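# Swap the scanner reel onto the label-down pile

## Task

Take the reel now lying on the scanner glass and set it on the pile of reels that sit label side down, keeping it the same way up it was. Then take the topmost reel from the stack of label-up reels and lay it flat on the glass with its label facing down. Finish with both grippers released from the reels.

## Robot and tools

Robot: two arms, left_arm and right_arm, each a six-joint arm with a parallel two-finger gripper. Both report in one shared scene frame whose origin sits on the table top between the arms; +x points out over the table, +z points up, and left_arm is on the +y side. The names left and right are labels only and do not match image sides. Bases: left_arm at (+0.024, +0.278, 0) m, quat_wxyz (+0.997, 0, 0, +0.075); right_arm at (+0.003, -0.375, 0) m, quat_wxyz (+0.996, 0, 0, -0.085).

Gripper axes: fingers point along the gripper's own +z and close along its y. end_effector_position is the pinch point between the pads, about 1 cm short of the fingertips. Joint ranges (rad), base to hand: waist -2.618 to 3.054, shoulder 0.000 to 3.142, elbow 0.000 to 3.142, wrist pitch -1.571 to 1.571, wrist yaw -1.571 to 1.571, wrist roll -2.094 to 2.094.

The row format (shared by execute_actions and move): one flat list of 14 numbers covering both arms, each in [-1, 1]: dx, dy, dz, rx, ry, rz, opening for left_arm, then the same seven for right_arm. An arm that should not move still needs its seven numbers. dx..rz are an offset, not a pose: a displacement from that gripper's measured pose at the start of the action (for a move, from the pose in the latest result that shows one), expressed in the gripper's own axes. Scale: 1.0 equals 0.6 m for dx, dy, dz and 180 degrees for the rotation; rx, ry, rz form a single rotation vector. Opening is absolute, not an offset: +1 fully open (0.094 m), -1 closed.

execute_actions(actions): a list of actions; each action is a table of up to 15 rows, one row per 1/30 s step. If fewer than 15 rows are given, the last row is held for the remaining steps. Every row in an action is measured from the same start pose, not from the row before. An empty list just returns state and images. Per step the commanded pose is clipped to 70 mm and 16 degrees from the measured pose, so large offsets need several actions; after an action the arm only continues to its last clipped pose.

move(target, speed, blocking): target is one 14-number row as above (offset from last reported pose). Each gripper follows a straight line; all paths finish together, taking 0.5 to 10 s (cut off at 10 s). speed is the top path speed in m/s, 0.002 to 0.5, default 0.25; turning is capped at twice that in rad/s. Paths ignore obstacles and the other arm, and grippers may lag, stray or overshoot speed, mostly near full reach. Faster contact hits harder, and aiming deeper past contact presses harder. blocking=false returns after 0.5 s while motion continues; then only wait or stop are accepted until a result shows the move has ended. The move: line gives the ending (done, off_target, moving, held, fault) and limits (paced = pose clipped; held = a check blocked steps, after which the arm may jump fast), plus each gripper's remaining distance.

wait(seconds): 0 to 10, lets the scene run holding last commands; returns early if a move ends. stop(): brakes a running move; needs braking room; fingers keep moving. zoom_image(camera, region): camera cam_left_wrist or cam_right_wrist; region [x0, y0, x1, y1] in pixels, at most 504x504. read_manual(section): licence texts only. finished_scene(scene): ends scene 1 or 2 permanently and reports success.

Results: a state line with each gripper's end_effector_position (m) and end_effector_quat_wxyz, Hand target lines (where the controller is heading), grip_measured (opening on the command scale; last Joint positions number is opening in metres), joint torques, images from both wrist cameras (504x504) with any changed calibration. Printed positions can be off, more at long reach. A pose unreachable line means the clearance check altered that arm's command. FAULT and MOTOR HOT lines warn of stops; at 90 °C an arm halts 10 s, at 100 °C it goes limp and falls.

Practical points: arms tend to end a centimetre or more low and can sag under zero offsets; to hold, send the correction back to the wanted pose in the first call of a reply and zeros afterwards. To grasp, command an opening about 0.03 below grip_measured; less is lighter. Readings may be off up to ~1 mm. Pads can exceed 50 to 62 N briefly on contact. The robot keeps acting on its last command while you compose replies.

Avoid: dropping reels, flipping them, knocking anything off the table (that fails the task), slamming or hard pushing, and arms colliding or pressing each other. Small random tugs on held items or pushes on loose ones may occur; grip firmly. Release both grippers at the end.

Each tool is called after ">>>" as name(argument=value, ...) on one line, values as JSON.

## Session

>>> execute_actions(actions=[])

Scene clock: 0.00 s.
left_arm: end_effector_position=(-0.0148, +0.5611, +0.1990) grip_measured=+1.000 end_effector_quat_wxyz=(-0.284, -0.570, +0.648, +0.418) | right_arm: end_effector_position=(+0.4216, -0.2292, +0.3715) grip_measured=+1.000 end_effector_quat_wxyz=(+0.311, +0.094, +0.726, +0.607)
Joint positions: left_arm=[ 0.986  1.646  1.291 -1.527 -1.031 -0.485  0.094] | right_arm=[ 0.163  1.48   1.285  0.069 -0.97   1.122  0.094]
Joint velocities: left_arm=[ 0.002 -0.022  0.017 -0.037 -0.007  0.066  0.   ] | right_arm=[ 0.022 -0.012 -0.012  0.007 -0.051 -0.037  0.   ]
Joint torques (N m, as the arm reports them, + toward a larger angle): no reading
Hand target (left_arm): -0.015, +0.563, +0.204; -0.278, -0.572, +0.643, +0.427
Hand target (right_arm): +0.419, -0.229, +0.379; +0.320, +0.085, +0.723, +0.607
camera_calibration (this result's frames):
cam_left_wrist: T_world_to_cam=[[0.557669, -0.0745847, -0.826706, 0.216701], [0.276176, -0.92254, 0.26953, 0.490587], [-0.782772, -0.378625, -0.493873, 0.398411], [0, 0, 0, 1]] pos_world=[0.0555299, 0.619597, 0.243685]
cam_right_wrist: T_world_to_cam=[[0.169545, -0.282247, -0.944241, 0.20302], [-0.975196, 0.0902851, -0.202091, 0.549635], [0.142291, 0.955084, -0.259939, 0.359205], [0, 0, 0, 1]] pos_world=[0.45047, -0.335393, 0.396148]

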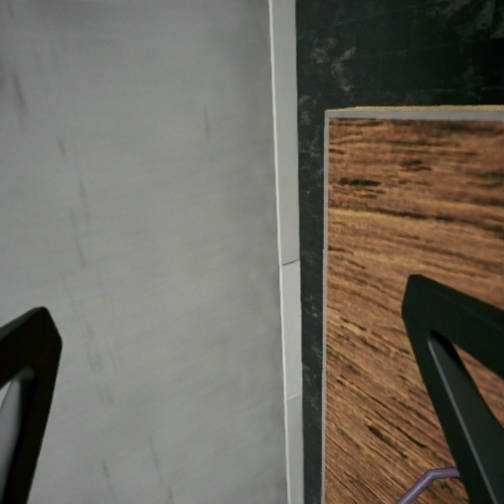

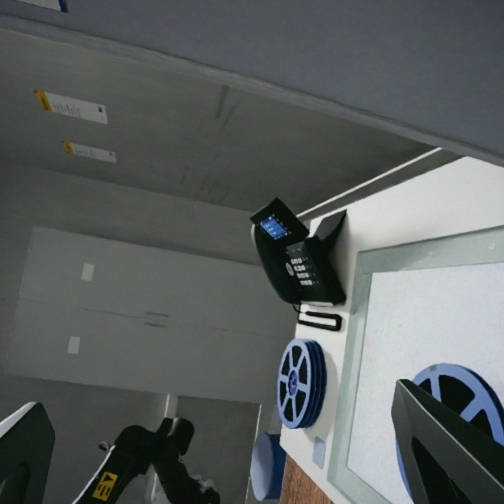

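>>> move(target=[0.373,-0.1,-0.705,0.43,-0.35,0.321,1,0.047,-0.087,-0.39,0.379,0.058,-0.184,1], speed=0.3)

Scene clock: 22.07 s.
left_arm: end_effector_position=(+0.3196, +0.2510, +0.3133) grip_measured=+1.000 end_effector_quat_wxyz=(+0.265, -0.003, +0.964, +0.002) | right_arm: end_effector_position=(+0.2894, -0.4183, +0.3289) grip_measured=+1.000 end_effector_quat_wxyz=(+0.294, -0.001, +0.956, +0.004)
Joint positions: left_arm=[-0.292  1.373  1.768 -1.434 -0.077 -0.127  0.094] | right_arm=[-0.073  1.333  1.779 -1.435 -0.143 -0.202  0.094]
Joint velocities: left_arm=[-0.002 -0.007 -0.012 -0.037  0.037 -0.066  0.   ] | right_arm=[-0.007 -0.007 -0.012  0.037  0.022 -0.037  0.   ]
Joint torques (N m, as the arm reports them, + toward a larger angle): left_arm=[-0.53 -2.86  9.32  1.46  0.02  0.1 ] | right_arm=[-0.5  -6.18  5.23  0.98  0.   -0.02]
Hand target (left_arm): +0.326, +0.246, +0.323; +0.283, +0.006, +0.959, -0.005
Hand target (right_arm): +0.280, -0.420, +0.330; +0.295, +0.001, +0.955, -0.002
Off the commanded pose (left_arm): 0.019 m, 3 deg.
Off the commanded pose (right_arm): 0.010 m, 0 deg.
move: off_target (left_arm)
camera_calibration (this result's frames):
cam_left_wrist: T_world_to_cam=[[-0.0847436, -0.995613, 0.0396547, 0.266594], [-0.993859, 0.0873025, 0.0679962, 0.297002], [-0.0711599, -0.033649, -0.996897, 0.442774], [0, 0, 0, 1]] pos_world=[0.349278, 0.254395, 0.410633]
cam_right_wrist: T_world_to_cam=[[-0.067129, -0.997336, 0.0285272, -0.418742], [-0.991466, 0.0634769, -0.113867, 0.393619], [0.111753, -0.0359276, -0.993086, 0.383028], [0, 0, 0, 1]] pos_world=[0.319346, -0.428851, 0.437145]

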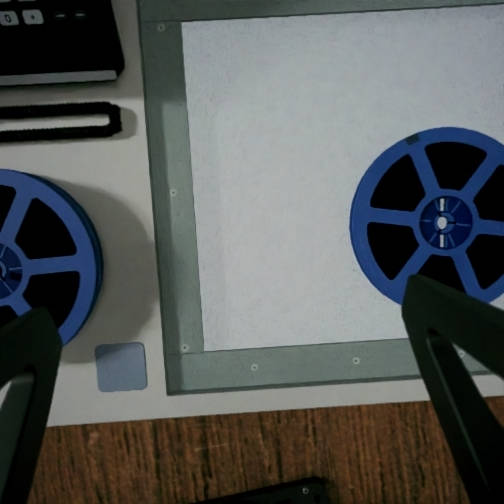

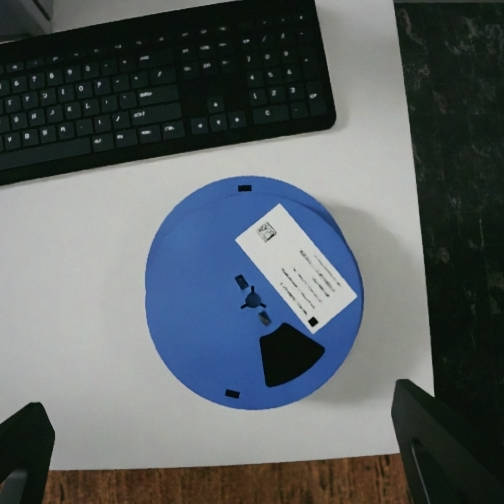

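>>> move(target=[0.069,-0.335,0.381,0.141,0.129,0.513,1,0,0,0,0,0,0,1], speed=0.3)

Scene clock: 42.50 s.
left_arm: end_effector_position=(+0.4044, +0.0574, +0.0864) grip_measured=+1.000 end_effector_quat_wxyz=(-0.006, +0.725, +0.689, -0.003) | right_arm: end_effector_position=(+0.2893, -0.4185, +0.3289) grip_measured=+1.000 end_effector_quat_wxyz=(+0.294, -0.002, +0.956, +0.003)
Joint positions: left_arm=[-0.677  2.28   2.102 -1.407  0.003  1.095  0.094] | right_arm=[-0.073  1.333  1.779 -1.435 -0.142 -0.203  0.094]
Joint velocities: left_arm=[-0.007  0.002  0.007 -0.007 -0.066  0.007  0.   ] | right_arm=[-0.017 -0.002  0.007 -0.022  0.007  0.022  0.   ]
Joint torques (N m, as the arm reports them, + toward a larger angle): left_arm=[ -0.32 -12.14   9.68   0.04  -0.09   0.08] | right_arm=[ 0.04 -3.64  6.54  1.07 -0.08  0.04]
Hand target (left_arm): +0.405, +0.056, +0.094; -0.004, +0.731, +0.683, +0.001
Hand target (right_arm): +0.289, -0.418, +0.329; +0.294, -0.001, +0.956, +0.004
Off the commanded pose (left_arm): 0.011 m, 2 deg.
Off the commanded pose (right_arm): 0.000 m, 0 deg.
move: off_target (left_arm)
camera_calibration (this result's frames):
cam_left_wrist: T_world_to_cam=[[-0.989442, 0.108465, 0.0961286, 0.387685], [0.144013, 0.810344, 0.567981, -0.131286], [-0.0162913, 0.575828, -0.817408, 0.143382], [0, 0, 0, 1]] pos_world=[0.404834, -0.0182268, 0.154502]
cam_right_wrist: T_world_to_cam=[[-0.0670131, -0.997288, 0.030423, -0.419647], [-0.991507, 0.0631564, -0.113691, 0.393409], [0.111461, -0.0377834, -0.99305, 0.382287], [0, 0, 0, 1]] pos_world=[0.319335, -0.428911, 0.437124]

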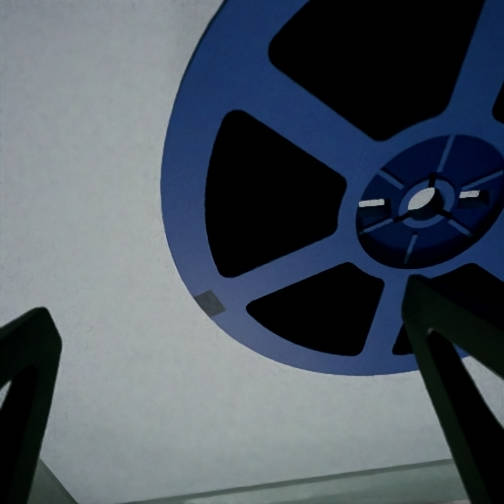

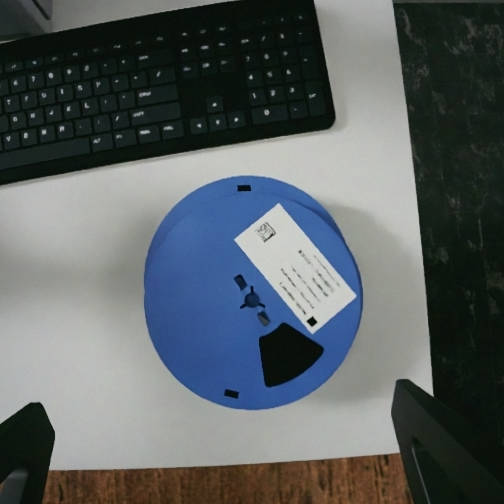

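>>> move(target=[-0.008,0.002,0.078,0,0,0,1,0,0,0,0,0,0,1], speed=0.04)

>>> move(target=[0,0,0,0,0,0,0.1,0,0,0,0,0,0,1])

Scene clock: 54.27 s.
left_arm: end_effector_position=(+0.4053, +0.0570, +0.0486) grip_measured=+1.000 end_effector_quat_wxyz=(-0.009, +0.726, +0.688, -0.004) | right_arm: end_effector_position=(+0.2893, -0.4185, +0.3289) grip_measured=+1.000 end_effector_quat_wxyz=(+0.294, -0.002, +0.956, +0.003)
Joint positions: left_arm=[-0.677  2.294  1.977 -1.273  0.002  1.097  0.094] | right_arm=[-0.073  1.333  1.779 -1.435 -0.142 -0.203  0.094]
Joint velocities: left_arm=[-0.012  0.007 -0.012  0.051 -0.037  0.051  0.   ] | right_arm=[ 0.002  0.002  0.002 -0.022 -0.051  0.007  0.   ]
Joint torques (N m, as the arm reports them, + toward a larger angle): left_arm=[ -0.4  -11.57   4.37   0.65  -0.06  -0.12] | right_arm=[ 0.02 -3.67  6.58  1.08 -0.07  0.01]
Hand target (left_arm): +0.406, +0.053, +0.039; -0.007, +0.725, +0.689, -0.003
Hand target (right_arm): +0.289, -0.419, +0.329; +0.294, -0.002, +0.956, +0.003
Off the commanded pose (left_arm): 0.010 m, 0 deg.
Off the commanded pose (right_arm): 0.000 m, 0 deg.
move: done
camera_calibration (this result's frames):
cam_left_wrist: T_world_to_cam=[[-0.988695, 0.110005, 0.101885, 0.391594], [0.14865, 0.808039, 0.570067, -0.11145], [-0.019617, 0.578768, -0.815256, 0.113859], [0, 0, 0, 1]] pos_world=[0.405968, -0.0189198, 0.116461]
cam_right_wrist: T_world_to_cam=[[-0.0670131, -0.997288, 0.030423, -0.419647], [-0.991507, 0.0631564, -0.113691, 0.393409], [0.111461, -0.0377834, -0.99305, 0.382287], [0, 0, 0, 1]] pos_world=[0.319335, -0.428911, 0.437124]

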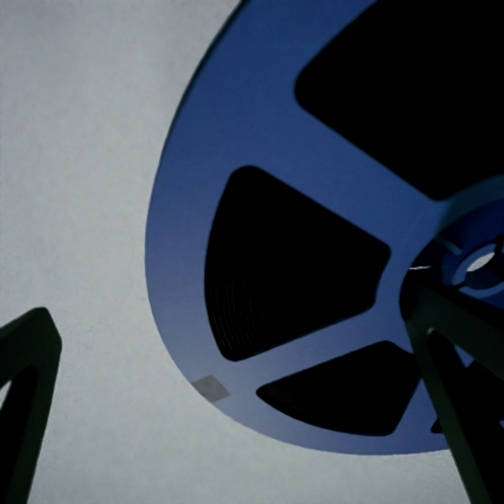

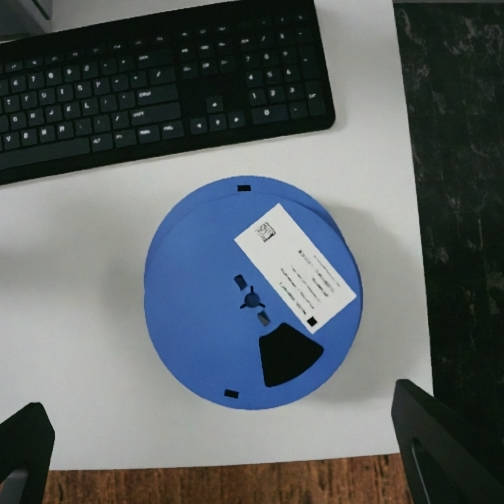

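Scene clock: 54.77 s.
left_arm: end_effector_position=(+0.4017, +0.0572, +0.0487) grip_measured=+0.309 end_effector_quat_wxyz=(-0.014, +0.724, +0.689, -0.010) | right_arm: end_effector_position=(+0.2893, -0.4185, +0.3289) grip_measured=+1.000 end_effector_quat_wxyz=(+0.294, -0.002, +0.956, +0.003)
Joint positions: left_arm=[-0.677  2.294  1.977 -1.286  0.011  1.095  0.061] | right_arm=[-0.073  1.333  1.779 -1.435 -0.142 -0.203  0.094]
Joint velocities: left_arm=[ 0.007 -0.012  0.002 -0.037 -0.022  0.007 -0.001] | right_arm=[-0.017 -0.007  0.002 -0.037 -0.007 -0.037  0.   ]
Joint torques (N m, as the arm reports them, + toward a larger angle): left_arm=[  0.   -12.09   6.81   0.36  -0.12   0.  ] | right_arm=[ 0.07 -3.67  6.57  1.06 -0.06  0.02]
Hand target (left_arm): +0.405, +0.057, +0.049; -0.009, +0.725, +0.688, -0.004
Hand target (right_arm): +0.289, -0.419, +0.329; +0.294, -0.002, +0.956, +0.003
Off the commanded pose (left_arm): 0.004 m, 1 deg.
Off the commanded pose (right_arm): 0.000 m, 0 deg.
move: done
camera_calibration (this result's frames):
cam_left_wrist: T_world_to_cam=[[-0.987242, 0.107252, 0.117691, 0.386713], [0.155459, 0.809126, 0.566699, -0.1138], [-0.0344473, 0.577765, -0.815476, 0.119746], [0, 0, 0, 1]] pos_world=[0.403595, -0.0185827, 0.116628]
cam_right_wrist: T_world_to_cam=[[-0.0670131, -0.997288, 0.030423, -0.419647], [-0.991507, 0.0631564, -0.113691, 0.393409], [0.111461, -0.0377834, -0.99305, 0.382287], [0, 0, 0, 1]] pos_world=[0.319335, -0.428911, 0.437124]

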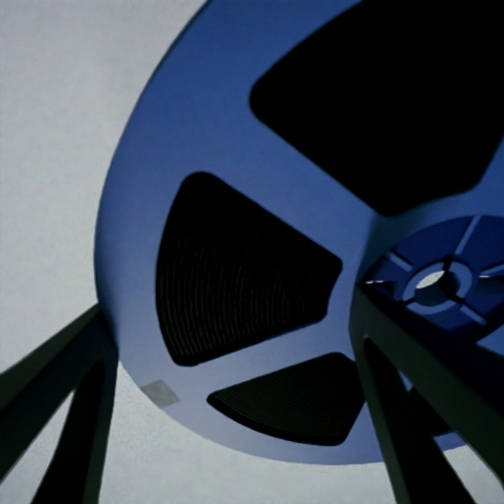

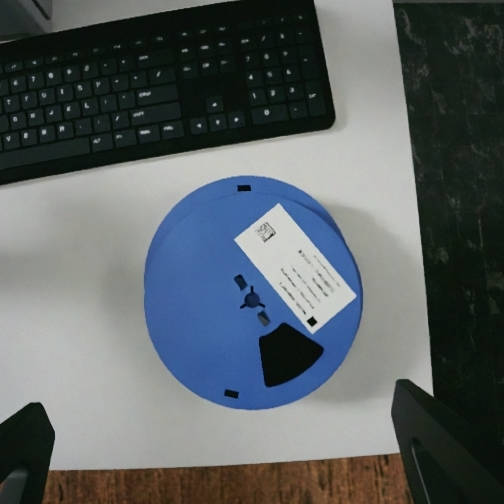

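>>> move(target=[0,0,-0.18,0,0,0,0.2,0,0,0,0,0,0,1], speed=0.15)

>>> move(target=[0.74,-0.152,-0.02,0,0,-0.516,0.2,0,0,0,0,0,0,1], speed=0.2)

Scene clock: 68.07 s.
left_arm: end_effector_position=(+0.4043, +0.0556, +0.1368) grip_measured=+0.309 end_effector_quat_wxyz=(+0.016, +0.725, +0.689, -0.001) | right_arm: end_effector_position=(+0.2893, -0.4185, +0.3289) grip_measured=+1.000 end_effector_quat_wxyz=(+0.294, -0.002, +0.956, +0.003)
Joint positions: left_arm=[-0.677  2.27   2.288 -1.559  0.012  1.095  0.061] | right_arm=[-0.073  1.333  1.779 -1.435 -0.142 -0.203  0.094]
Joint velocities: left_arm=[-0.002  0.002  0.002 -0.022 -0.037  0.022 -0.001] | right_arm=[-0.012  0.002 -0.012  0.007  0.007  0.007  0.   ]
Joint torques (N m, as the arm reports them, + toward a larger angle): left_arm=[ -0.07 -13.93   9.74   0.11  -0.04  -0.04] | right_arm=[ 0.04 -3.68  6.55  1.07 -0.08  0.01]
Hand target (left_arm): +0.403, +0.056, +0.156; +0.031, +0.725, +0.688, +0.003
Hand target (right_arm): +0.289, -0.419, +0.329; +0.294, -0.002, +0.956, +0.003
Off the commanded pose (left_arm): 0.020 m, 4 deg.
Off the commanded pose (right_arm): 0.000 m, 0 deg.
joint sent to its limit (left arm) — the command would take joint 4 (wrist pitch) past its lower limit, so that joint was sent only as far as its limit.
move: off_target (left_arm)
camera_calibration (this result's frames):
cam_left_wrist: T_world_to_cam=[[-0.992076, 0.1101, 0.0605322, 0.388793], [0.12522, 0.826947, 0.548159, -0.149044], [0.0102954, 0.551395, -0.834181, 0.178567], [0, 0, 0, 1]] pos_world=[0.402537, -0.018016, 0.207123]
cam_right_wrist: T_world_to_cam=[[-0.0670131, -0.997288, 0.030423, -0.419647], [-0.991507, 0.0631564, -0.113691, 0.393409], [0.111461, -0.0377834, -0.99305, 0.382287], [0, 0, 0, 1]] pos_world=[0.319335, -0.428911, 0.437124]

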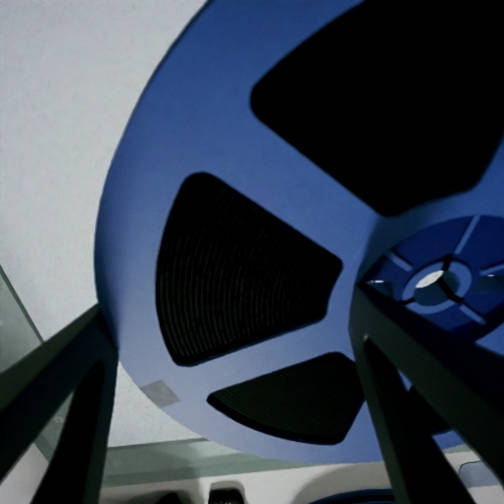

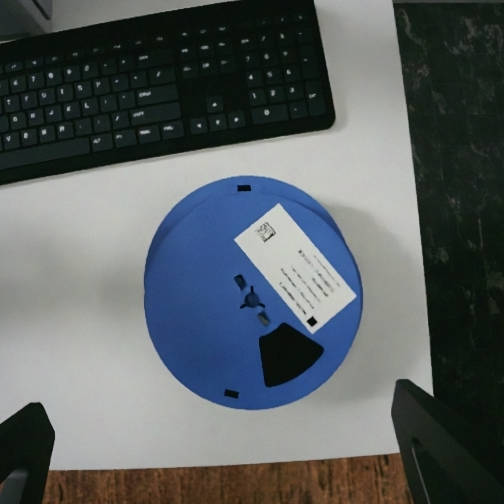

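Scene clock: 72.60 s.
left_arm: end_effector_position=(+0.3389, +0.5038, +0.1313) grip_measured=+0.308 end_effector_quat_wxyz=(+0.011, +0.006, +1.000, -0.012) | right_arm: end_effector_position=(+0.2893, -0.4185, +0.3289) grip_measured=+1.000 end_effector_quat_wxyz=(+0.294, -0.002, +0.956, +0.003)
Joint positions: left_arm=[ 0.483  2.025  1.88  -1.422  0.031  0.644  0.061] | right_arm=[-0.073  1.333  1.779 -1.435 -0.142 -0.203  0.094]
Joint velocities: left_arm=[-0.012 -0.002 -0.022 -0.051 -0.022 -0.007 -0.001] | right_arm=[-0.022 -0.007 -0.017  0.051 -0.007 -0.037  0.   ]
Joint torques (N m, as the arm reports them, + toward a larger angle): left_arm=[  0.03 -10.07  10.04   0.06   0.17  -0.14] | right_arm=[ 0.01 -3.64  6.57  1.07 -0.06  0.03]
Hand target (left_arm): +0.341, +0.502, +0.140; +0.020, -0.000, +1.000, -0.017
Hand target (right_arm): +0.289, -0.419, +0.329; +0.294, -0.002, +0.956, +0.003
Off the commanded pose (left_arm): 0.006 m, 1 deg.
Off the commanded pose (right_arm): 0.000 m, 0 deg.
move: done
camera_calibration (this result's frames):
cam_left_wrist: T_world_to_cam=[[-0.0714254, -0.991967, 0.104399, 0.51231], [-0.829459, 0.117202, 0.546134, 0.172881], [-0.553983, -0.0475872, -0.831167, 0.4201], [0, 0, 0, 1]] pos_world=[0.412717, 0.507924, 0.201272]
cam_right_wrist: T_world_to_cam=[[-0.0670131, -0.997288, 0.030423, -0.419647], [-0.991507, 0.0631564, -0.113691, 0.393409], [0.111461, -0.0377834, -0.99305, 0.382287], [0, 0, 0, 1]] pos_world=[0.319335, -0.428911, 0.437124]

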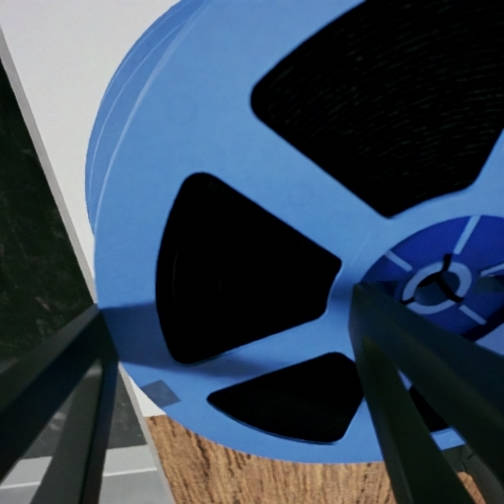

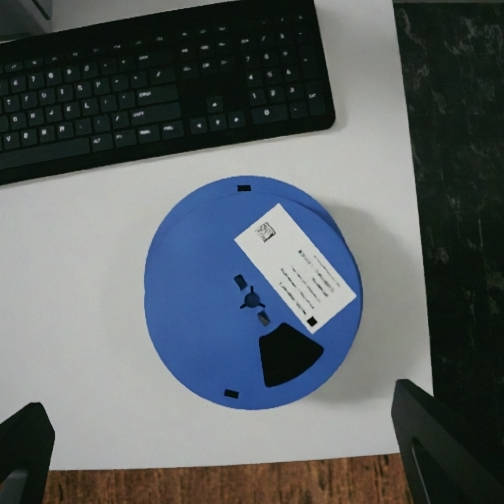

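>>> move(target=[0,0.02,0.065,0,0,0,0.2,0,0,0,0,0,0,1], speed=0.06)

Scene clock: 78.97 s.
left_arm: end_effector_position=(+0.3415, +0.5129, +0.0934) grip_measured=+0.308 end_effector_quat_wxyz=(+0.008, +0.005, +1.000, -0.013) | right_arm: end_effector_position=(+0.2893, -0.4185, +0.3289) grip_measured=+1.000 end_effector_quat_wxyz=(+0.294, -0.002, +0.956, +0.003)
Joint positions: left_arm=[ 0.497  2.06   1.781 -1.294  0.031  0.657  0.061] | right_arm=[-0.073  1.333  1.779 -1.435 -0.142 -0.203  0.094]
Joint velocities: left_arm=[ 0.002 -0.007  0.002 -0.081 -0.022 -0.051  0.001] | right_arm=[-0.007 -0.007  0.017 -0.037  0.007 -0.037  0.   ]
Joint torques (N m, as the arm reports them, + toward a larger angle): left_arm=[  0.6  -10.56   5.73   0.4   -0.02   0.08] | right_arm=[ 0.07 -3.69  6.57  1.06 -0.06  0.02]
Hand target (left_arm): +0.340, +0.516, +0.092; +0.011, +0.006, +1.000, -0.012
Hand target (right_arm): +0.289, -0.419, +0.329; +0.294, -0.002, +0.956, +0.003
Off the commanded pose (left_arm): 0.003 m, 0 deg.
Off the commanded pose (right_arm): 0.000 m, 0 deg.
move: done
camera_calibration (this result's frames):
cam_left_wrist: T_world_to_cam=[[-0.0690079, -0.991715, 0.108351, 0.524121], [-0.827006, 0.117611, 0.549753, 0.193342], [-0.557941, -0.0516699, -0.82827, 0.39368], [0, 0, 0, 1]] pos_world=[0.415714, 0.517381, 0.162995]
cam_right_wrist: T_world_to_cam=[[-0.0670131, -0.997288, 0.030423, -0.419647], [-0.991507, 0.0631564, -0.113691, 0.393409], [0.111461, -0.0377834, -0.99305, 0.382287], [0, 0, 0, 1]] pos_world=[0.319335, -0.428911, 0.437124]

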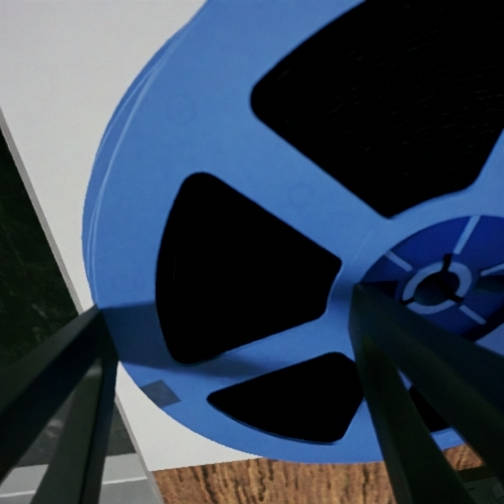

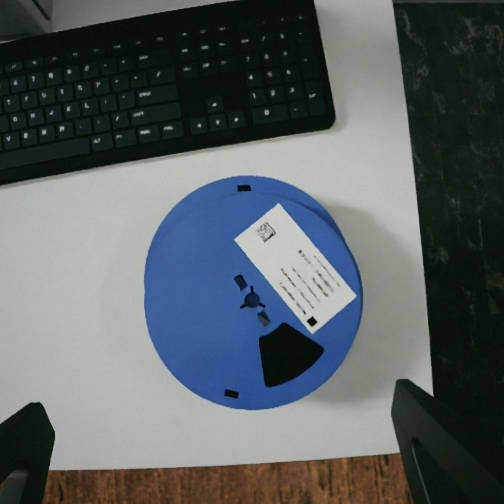

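>>> move(target=[0.008,0.008,0.035,0,0,0,0.2,0,0,0,0,0,0,1], speed=0.025)

>>> move(target=[0,0,0,0,0,0,0.65,0,0,0,0,0,0,1])

>>> move(target=[0,0,-0.12,0,0,0,0.65,0,0,0,0,0,0,1], speed=0.2)

Scene clock: 84.90 s.
left_arm: end_effector_position=(+0.3388, +0.5123, +0.0821) grip_measured=+0.308 end_effector_quat_wxyz=(+0.011, -0.000, +1.000, -0.023) | right_arm: end_effector_position=(+0.2893, -0.4185, +0.3289) grip_measured=+1.000 end_effector_quat_wxyz=(+0.294, -0.002, +0.956, +0.003)
Joint positions: left_arm=[ 0.509  2.06   1.735 -1.257  0.05   0.659  0.061] | right_arm=[-0.073  1.333  1.779 -1.435 -0.142 -0.203  0.094]
Joint velocities: left_arm=[-0.002 -0.007  0.002 -0.007  0.007  0.007  0.   ] | right_arm=[ 0.012 -0.012 -0.007 -0.037  0.066  0.051  0.   ]
Joint torques (N m, as the arm reports them, + toward a larger angle): left_arm=[ 0.39 -9.84  3.81  0.72 -0.18  0.13] | right_arm=[ 0.05 -3.69  6.55  1.07 -0.06  0.02]
Hand target (left_arm): +0.337, +0.517, +0.072; +0.008, +0.005, +1.000, -0.014
Hand target (right_arm): +0.289, -0.419, +0.329; +0.294, -0.002, +0.956, +0.003
Off the commanded pose (left_arm): 0.011 m, 1 deg.
Off the commanded pose (right_arm): 0.000 m, 0 deg.
move: off_target (left_arm)
camera_calibration (this result's frames):
cam_left_wrist: T_world_to_cam=[[-0.0604153, -0.990064, 0.126977, 0.519321], [-0.830929, 0.120371, 0.543202, 0.197771], [-0.553089, -0.0726912, -0.829945, 0.392027], [0, 0, 0, 1]] pos_world=[0.412534, 0.518852, 0.151989]
cam_right_wrist: T_world_to_cam=[[-0.0670131, -0.997288, 0.030423, -0.419647], [-0.991507, 0.0631564, -0.113691, 0.393409], [0.111461, -0.0377834, -0.99305, 0.382287], [0, 0, 0, 1]] pos_world=[0.319335, -0.428911, 0.437124]

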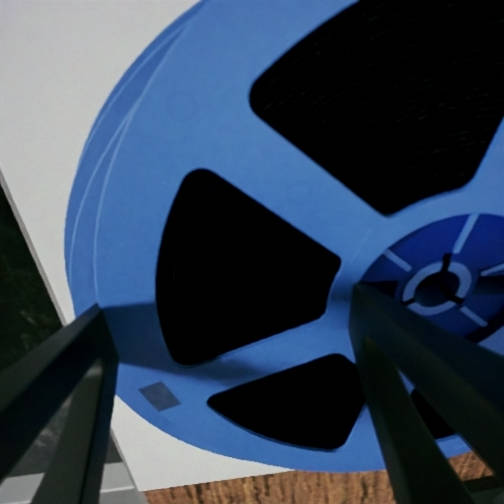

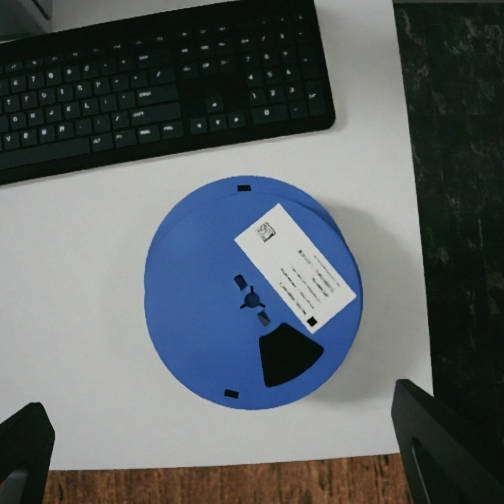

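Scene clock: 85.40 s.
left_arm: end_effector_position=(+0.3389, +0.5127, +0.0821) grip_measured=+0.648 end_effector_quat_wxyz=(+0.011, -0.000, +1.000, -0.022) | right_arm: end_effector_position=(+0.2893, -0.4185, +0.3289) grip_measured=+1.000 end_effector_quat_wxyz=(+0.294, -0.002, +0.956, +0.003)
Joint positions: left_arm=[ 0.509  2.06   1.735 -1.256  0.048  0.659  0.077] | right_arm=[-0.073  1.333  1.779 -1.435 -0.142 -0.203  0.094]
Joint velocities: left_arm=[ 0.012  0.007  0.022  0.022  0.051 -0.022 -0.001] | right_arm=[-0.027 -0.007  0.012  0.037 -0.051 -0.022  0.   ]
Joint torques (N m, as the arm reports them, + toward a larger angle): left_arm=[  0.04 -10.26   6.84   0.26   0.01  -0.03] | right_arm=[ 0.03 -3.63  6.53  1.07 -0.07  0.02]
Hand target (left_arm): +0.339, +0.512, +0.082; +0.011, -0.000, +1.000, -0.023
Hand target (right_arm): +0.289, -0.419, +0.329; +0.294, -0.002, +0.956, +0.003
Off the commanded pose (left_arm): 0.000 m, 0 deg.
Off the commanded pose (right_arm): 0.000 m, 0 deg.
move: done
camera_calibration (this result's frames):
cam_left_wrist: T_world_to_cam=[[-0.0604526, -0.990266, 0.125375, 0.519908], [-0.831038, 0.119509, 0.543225, 0.198298], [-0.552921, -0.0713521, -0.830173, 0.391371], [0, 0, 0, 1]] pos_world=[0.41262, 0.519074, 0.152001]
cam_right_wrist: T_world_to_cam=[[-0.0670131, -0.997288, 0.030423, -0.419647], [-0.991507, 0.0631564, -0.113691, 0.393409], [0.111461, -0.0377834, -0.99305, 0.382287], [0, 0, 0, 1]] pos_world=[0.319335, -0.428911, 0.437124]

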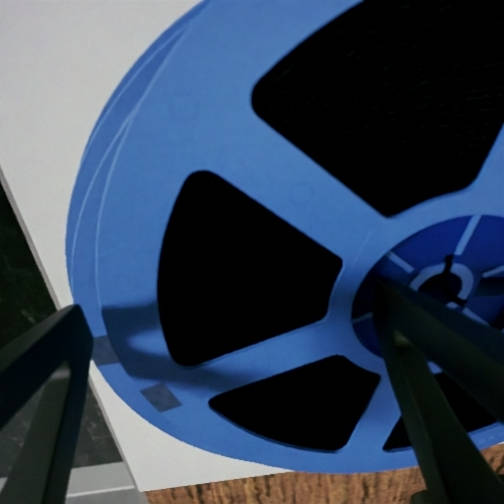

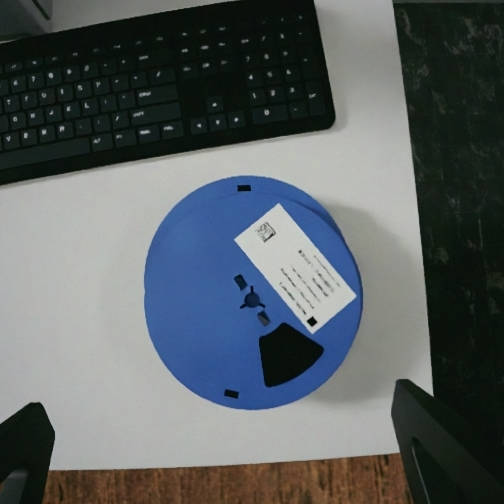

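Scene clock: 86.50 s.
left_arm: end_effector_position=(+0.3384, +0.5123, +0.1486) grip_measured=+0.648 end_effector_quat_wxyz=(+0.010, -0.000, +1.000, -0.023) | right_arm: end_effector_position=(+0.2893, -0.4185, +0.3289) grip_measured=+1.000 end_effector_quat_wxyz=(+0.294, -0.002, +0.956, +0.003)
Joint positions: left_arm=[ 0.509  2.075  2.023 -1.531  0.048  0.659  0.077] | right_arm=[-0.073  1.333  1.779 -1.435 -0.142 -0.203  0.094]
Joint velocities: left_arm=[-0.002  0.002  0.002 -0.022  0.066 -0.007 -0.001] | right_arm=[ 0.012 -0.002  0.002 -0.051  0.037 -0.066  0.   ]
Joint torques (N m, as the arm reports them, + toward a larger angle): left_arm=[  0.42 -10.15   9.32   0.09  -0.01   0.04] | right_arm=[ 0.03 -3.7   6.59  1.07 -0.05  0.01]
Hand target (left_arm): +0.337, +0.514, +0.154; +0.011, -0.000, +1.000, -0.022
Hand target (right_arm): +0.289, -0.419, +0.329; +0.294, -0.002, +0.956, +0.003
Off the commanded pose (left_arm): 0.007 m, 0 deg.
Off the commanded pose (right_arm): 0.000 m, 0 deg.
move: done
camera_calibration (this result's frames):
cam_left_wrist: T_world_to_cam=[[-0.0601861, -0.990059, 0.127122, 0.510692], [-0.82989, 0.120398, 0.544782, 0.160726], [-0.554672, -0.0727087, -0.828887, 0.447352], [0, 0, 0, 1]] pos_world=[0.412255, 0.518791, 0.218323]
cam_right_wrist: T_world_to_cam=[[-0.0670131, -0.997288, 0.030423, -0.419647], [-0.991507, 0.0631564, -0.113691, 0.393409], [0.111461, -0.0377834, -0.99305, 0.382287], [0, 0, 0, 1]] pos_world=[0.319335, -0.428911, 0.437124]

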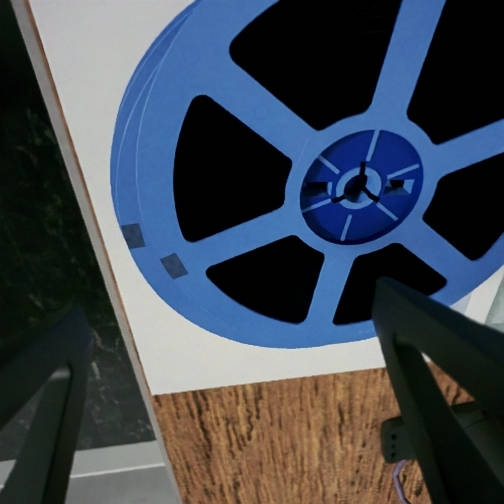

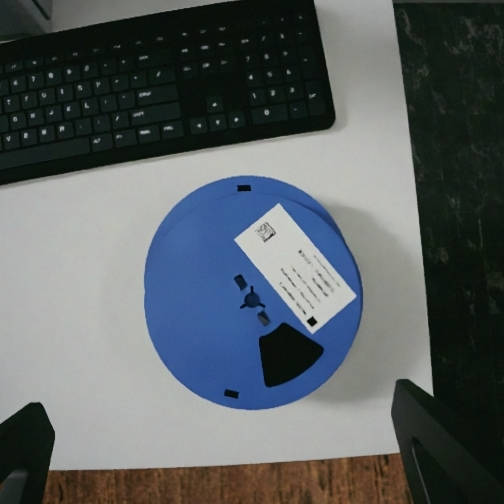

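>>> move(target=[0,0.027,0.07,0,0,0,1,0,0,0,0,0,0,1], speed=0.08)

>>> move(target=[0,0,0.05,0,0,0,1,0,0,0,0,0,0,1], speed=0.03)

>>> move(target=[0,0,0,0,0,0,0.1,0,0,0,0,0,0,1])

Scene clock: 97.17 s.
left_arm: end_effector_position=(+0.3402, +0.5241, +0.1086) grip_measured=+1.000 end_effector_quat_wxyz=(+0.007, -0.002, +1.000, -0.025) | right_arm: end_effector_position=(+0.2893, -0.4185, +0.3289) grip_measured=+1.000 end_effector_quat_wxyz=(+0.294, -0.002, +0.956, +0.003)
Joint positions: left_arm=[ 0.529  2.104  1.906 -1.394  0.048  0.677  0.094] | right_arm=[-0.073  1.333  1.779 -1.435 -0.142 -0.203  0.094]
Joint velocities: left_arm=[-0.012  0.007 -0.007  0.037 -0.037  0.037  0.   ] | right_arm=[-0.007 -0.007 -0.007 -0.037 -0.037 -0.081  0.   ]
Joint torques (N m, as the arm reports them, + toward a larger angle): left_arm=[  0.61 -10.64   5.6    0.44  -0.02   0.08] | right_arm=[ 0.04 -3.7   6.57  1.06 -0.07  0.02]
Hand target (left_arm): +0.339, +0.527, +0.106; +0.010, -0.000, +1.000, -0.023
Hand target (right_arm): +0.289, -0.419, +0.329; +0.294, -0.002, +0.956, +0.003
Off the commanded pose (left_arm): 0.004 m, 0 deg.
Off the commanded pose (right_arm): 0.000 m, 0 deg.
move: done
camera_calibration (this result's frames):
cam_left_wrist: T_world_to_cam=[[-0.0568174, -0.989613, 0.132052, 0.525739], [-0.827251, 0.120715, 0.548711, 0.181114], [-0.558953, -0.0780639, -0.825517, 0.420032], [0, 0, 0, 1]] pos_world=[0.414476, 0.531204, 0.177939]
cam_right_wrist: T_world_to_cam=[[-0.0670131, -0.997288, 0.030423, -0.419647], [-0.991507, 0.0631564, -0.113691, 0.393409], [0.111461, -0.0377834, -0.99305, 0.382287], [0, 0, 0, 1]] pos_world=[0.319335, -0.428911, 0.437124]

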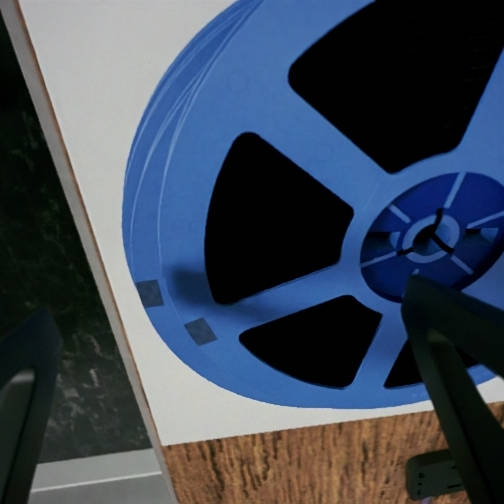

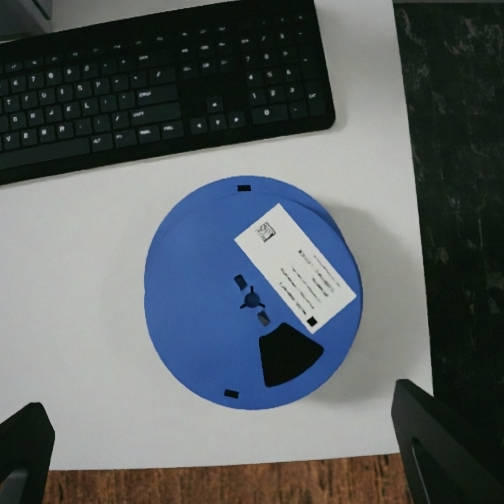

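Scene clock: 98.53 s.
left_arm: end_effector_position=(+0.3397, +0.5237, +0.0828) grip_measured=+1.000 end_effector_quat_wxyz=(+0.007, -0.002, +1.000, -0.026) | right_arm: end_effector_position=(+0.2893, -0.4185, +0.3289) grip_measured=+1.000 end_effector_quat_wxyz=(+0.294, -0.002, +0.956, +0.003)
Joint positions: left_arm=[ 0.529  2.104  1.803 -1.293  0.048  0.677  0.094] | right_arm=[-0.073  1.333  1.779 -1.435 -0.142 -0.203  0.094]
Joint velocities: left_arm=[-0.007 -0.012 -0.002 -0.051 -0.037 -0.037  0.   ] | right_arm=[ 0.027 -0.002 -0.007  0.007 -0.051 -0.022  0.   ]
Joint torques (N m, as the arm reports them, + toward a larger angle): left_arm=[ -0.13 -10.51   5.38   0.43  -0.01  -0.05] | right_arm=[ 0.07 -3.67  6.57  1.06 -0.06  0.03]
Hand target (left_arm): +0.341, +0.523, +0.079; +0.007, -0.002, +1.000, -0.025
Hand target (right_arm): +0.289, -0.419, +0.329; +0.294, -0.002, +0.956, +0.003
Off the commanded pose (left_arm): 0.004 m, 0 deg.
Off the commanded pose (right_arm): 0.000 m, 0 deg.
move: done
camera_calibration (this result's frames):
cam_left_wrist: T_world_to_cam=[[-0.0566206, -0.989454, 0.133323, 0.528435], [-0.826436, 0.121373, 0.549793, 0.194199], [-0.560177, -0.0790531, -0.824593, 0.399204], [0, 0, 0, 1]] pos_world=[0.414038, 0.53085, 0.151959]
cam_right_wrist: T_world_to_cam=[[-0.0670131, -0.997288, 0.030423, -0.419647], [-0.991507, 0.0631564, -0.113691, 0.393409], [0.111461, -0.0377834, -0.99305, 0.382287], [0, 0, 0, 1]] pos_world=[0.319335, -0.428911, 0.437124]

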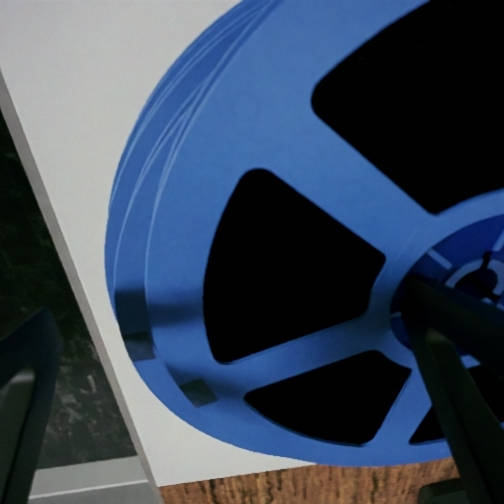

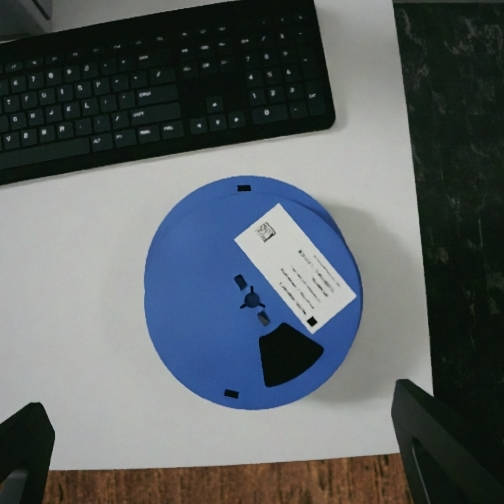

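Scene clock: 99.03 s.
left_arm: end_effector_position=(+0.3396, +0.5233, +0.0828) grip_measured=+0.305 end_effector_quat_wxyz=(+0.007, -0.002, +1.000, -0.027) | right_arm: end_effector_position=(+0.2893, -0.4185, +0.3289) grip_measured=+1.000 end_effector_quat_wxyz=(+0.294, -0.002, +0.956, +0.003)
Joint positions: left_arm=[ 0.529  2.104  1.803 -1.294  0.05   0.677  0.061] | right_arm=[-0.073  1.333  1.779 -1.435 -0.142 -0.203  0.094]
Joint velocities: left_arm=[-0.007 -0.012 -0.012 -0.125  0.007 -0.022 -0.002] | right_arm=[ 0.012  0.017 -0.002 -0.022 -0.037 -0.022  0.   ]
Joint torques (N m, as the arm reports them, + toward a larger angle): left_arm=[  0.05 -10.62   6.82   0.26  -0.02  -0.02] | right_arm=[ 0.02 -3.67  6.57  1.07 -0.07  0.02]
Hand target (left_arm): +0.340, +0.524, +0.083; +0.007, -0.002, +1.000, -0.026
Hand target (right_arm): +0.289, -0.419, +0.329; +0.294, -0.002, +0.956, +0.003
Off the commanded pose (left_arm): 0.000 m, 0 deg.
Off the commanded pose (right_arm): 0.000 m, 0 deg.
move: done
camera_calibration (this result's frames):
cam_left_wrist: T_world_to_cam=[[-0.0562159, -0.989221, 0.13521, 0.527628], [-0.826513, 0.12208, 0.54952, 0.193873], [-0.560103, -0.0808615, -0.824467, 0.400073], [0, 0, 0, 1]] pos_world=[0.413982, 0.530624, 0.151969]
cam_right_wrist: T_world_to_cam=[[-0.0670131, -0.997288, 0.030423, -0.419647], [-0.991507, 0.0631564, -0.113691, 0.393409], [0.111461, -0.0377834, -0.99305, 0.382287], [0, 0, 0, 1]] pos_world=[0.319335, -0.428911, 0.437124]

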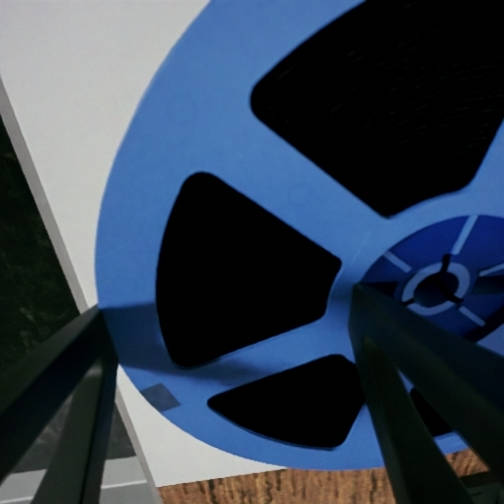

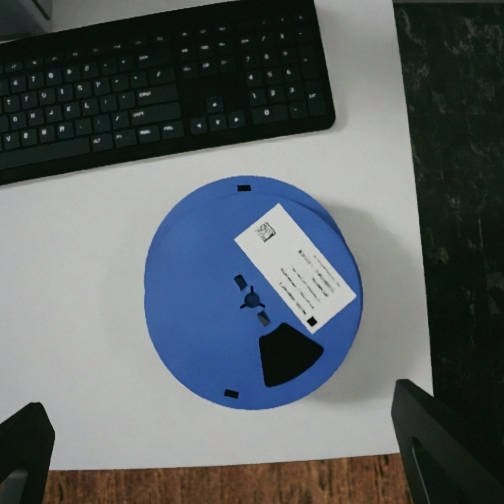

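>>> move(target=[0,0,0,0,0,0,0.65,0.24,-0.104,0.238,0.099,0.172,0.323,0.1], speed=0.3)

>>> move(target=[0,0,-0.15,0,0,0,0.65,0,0,0,0,0,0,0.1], speed=0.2)

Scene clock: 119.30 s.
left_arm: end_effector_position=(+0.3396, +0.5233, +0.0828) grip_measured=+0.648 end_effector_quat_wxyz=(+0.007, -0.002, +1.000, -0.027) | right_arm: end_effector_position=(+0.2510, -0.4778, +0.1336) grip_measured=+0.101 end_effector_quat_wxyz=(+0.002, +0.491, +0.871, +0.003)
Joint positions: left_arm=[ 0.529  2.104  1.803 -1.294  0.05   0.677  0.077] | right_arm=[-0.233  1.552  1.31  -1.323 -0.006  0.625  0.052]
Joint velocities: left_arm=[-0.007  0.007 -0.002  0.066  0.007 -0.022  0.   ] | right_arm=[-0.012 -0.012  0.012  0.022  0.022  0.081  0.001]
Joint torques (N m, as the arm reports them, + toward a larger angle): left_arm=[  0.03 -10.6    6.82   0.25  -0.01  -0.03] | right_arm=[-0.41 -5.86  6.15  0.3   0.05  0.07]
Hand target (left_arm): +0.340, +0.523, +0.083; +0.007, -0.002, +1.000, -0.027
Hand target (right_arm): +0.251, -0.481, +0.129; -0.000, +0.498, +0.867, -0.000
Off the commanded pose (left_arm): 0.000 m, 0 deg.
Off the commanded pose (right_arm): 0.005 m, 1 deg.
move: done
camera_calibration (this result's frames):
cam_left_wrist: T_world_to_cam=[[-0.0562159, -0.989221, 0.13521, 0.527628], [-0.826513, 0.12208, 0.54952, 0.193873], [-0.560103, -0.0808615, -0.824467, 0.400073], [0, 0, 0, 1]] pos_world=[0.413982, 0.530624, 0.151969]
cam_right_wrist: T_world_to_cam=[[-0.874111, -0.481842, 0.061309, -0.0306795], [-0.402793, 0.789607, 0.462902, 0.459244], [-0.271456, 0.379932, -0.884287, 0.471612], [0, 0, 0, 1]] pos_world=[0.286185, -0.556585, 0.206336]

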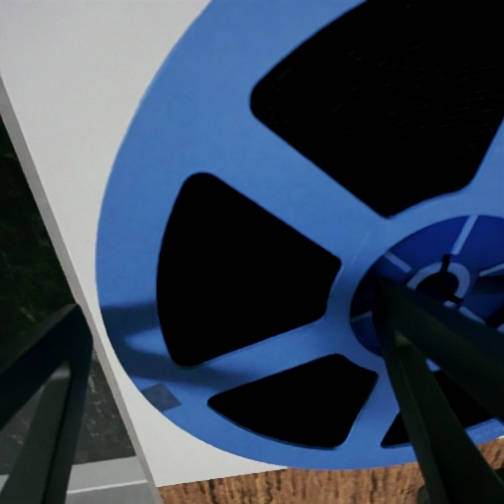

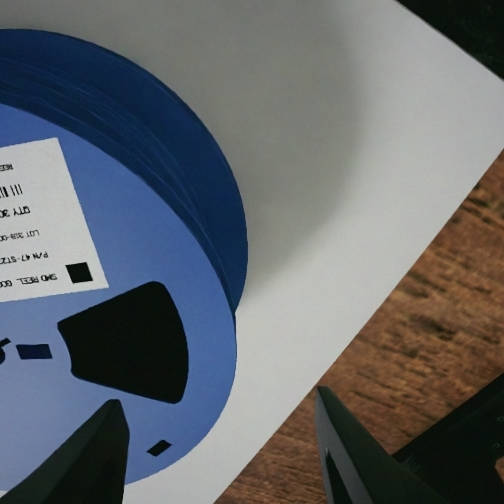

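Scene clock: 120.33 s.
left_arm: end_effector_position=(+0.3415, +0.5248, +0.1639) grip_measured=+0.648 end_effector_quat_wxyz=(+0.026, -0.001, +1.000, -0.011) | right_arm: end_effector_position=(+0.2510, -0.4778, +0.1336) grip_measured=+0.101 end_effector_quat_wxyz=(+0.002, +0.491, +0.871, +0.003)
Joint positions: left_arm=[ 0.529  2.095  2.116 -1.565  0.05   0.677  0.077] | right_arm=[-0.233  1.552  1.31  -1.323 -0.006  0.625  0.052]
Joint velocities: left_arm=[-0.002  0.002  0.017 -0.022 -0.022  0.022 -0.   ] | right_arm=[-0.012  0.002 -0.007  0.007 -0.007 -0.022  0.001]
Joint torques (N m, as the arm reports them, + toward a larger angle): left_arm=[  0.54 -11.08   8.61   0.15  -0.01   0.03] | right_arm=[ 0.01 -6.7   7.05  0.18  0.    0.01]
Hand target (left_arm): +0.338, +0.526, +0.172; +0.029, -0.002, +1.000, -0.009
Hand target (right_arm): +0.251, -0.478, +0.134; +0.002, +0.491, +0.871, +0.003
Off the commanded pose (left_arm): 0.010 m, 3 deg.
Off the commanded pose (right_arm): 0.000 m, 0 deg.
joint sent to its limit (left arm) — the command would take joint 4 (wrist pitch) past its lower limit, so that joint was sent only as far as its limit.
move: off_target (left_arm)
camera_calibration (this result's frames):
cam_left_wrist: T_world_to_cam=[[-0.0607621, -0.992895, 0.102309, 0.527085], [-0.847004, 0.105519, 0.521009, 0.170962], [-0.528103, -0.0549986, -0.847397, 0.447374], [0, 0, 0, 1]] pos_world=[0.413092, 0.529905, 0.236105]
cam_right_wrist: T_world_to_cam=[[-0.874294, -0.481509, 0.0613088, -0.0304742], [-0.402492, 0.789759, 0.462904, 0.45924], [-0.271312, 0.380038, -0.884285, 0.471626], [0, 0, 0, 1]] pos_world=[0.286155, -0.556599, 0.206336]

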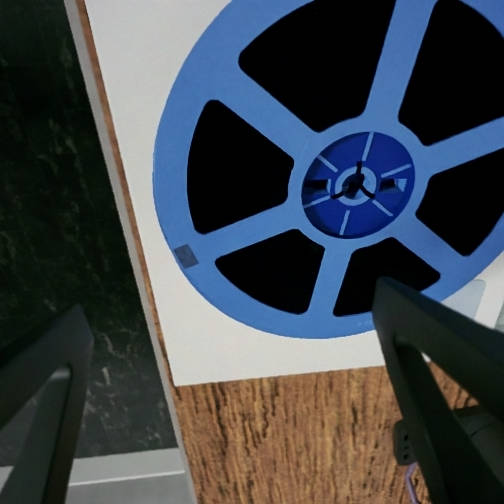

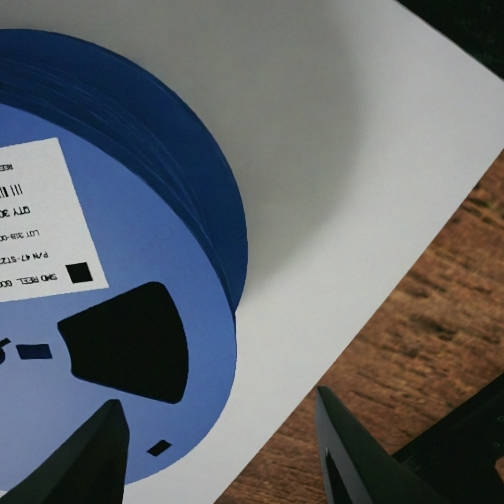

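>>> move(target=[0,0,0,0,0,0,0.65,0.022,0.005,0.074,0,0,0,0.1], speed=0.04)

Scene clock: 132.90 s.
left_arm: end_effector_position=(+0.3412, +0.5245, +0.1639) grip_measured=+0.648 end_effector_quat_wxyz=(+0.025, -0.001, +1.000, -0.012) | right_arm: end_effector_position=(+0.2450, -0.4683, +0.0970) grip_measured=+0.101 end_effector_quat_wxyz=(-0.004, +0.495, +0.869, +0.002)
Joint positions: left_arm=[ 0.529  2.095  2.116 -1.567  0.05   0.677  0.077] | right_arm=[-0.207  1.539  1.152 -1.19  -0.005  0.659  0.052]
Joint velocities: left_arm=[-0.012  0.007  0.002 -0.007  0.007 -0.051  0.001] | right_arm=[-0.002 -0.022 -0.002 -0.051 -0.037  0.022 -0.001]
Joint torques (N m, as the arm reports them, + toward a larger angle): left_arm=[  0.03 -10.4    6.66   0.36  -0.01  -0.02] | right_arm=[ 0.92 -6.88  3.77  0.51 -0.02  0.06]
Hand target (left_arm): +0.341, +0.525, +0.164; +0.026, -0.001, +1.000, -0.011
Hand target (right_arm): +0.247, -0.465, +0.090; +0.002, +0.491, +0.871, +0.004
Off the commanded pose (left_arm): 0.000 m, 0 deg.
Off the commanded pose (right_arm): 0.009 m, 1 deg.
move: done
camera_calibration (this result's frames):
cam_left_wrist: T_world_to_cam=[[-0.0606401, -0.992797, 0.103333, 0.52657], [-0.846385, 0.10602, 0.521912, 0.170121], [-0.529108, -0.055811, -0.846717, 0.447855], [0, 0, 0, 1]] pos_world=[0.412883, 0.529736, 0.236006]
cam_right_wrist: T_world_to_cam=[[-0.877367, -0.474721, 0.0697623, -0.0257587], [-0.39077, 0.791314, 0.470236, 0.463404], [-0.278435, 0.385309, -0.879779, 0.437788], [0, 0, 0, 1]] pos_world=[0.28038, -0.54761, 0.169045]

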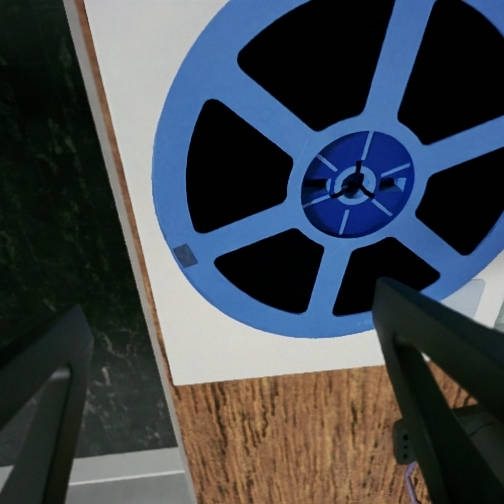

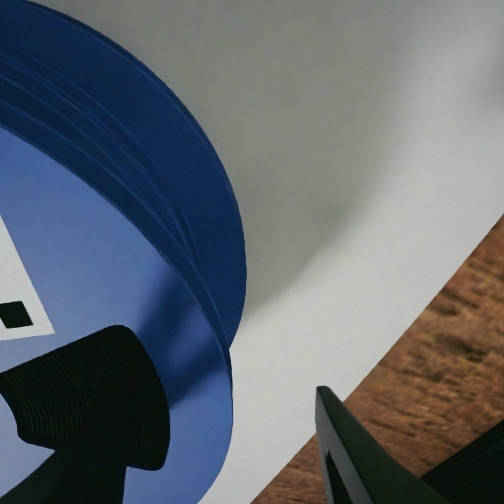

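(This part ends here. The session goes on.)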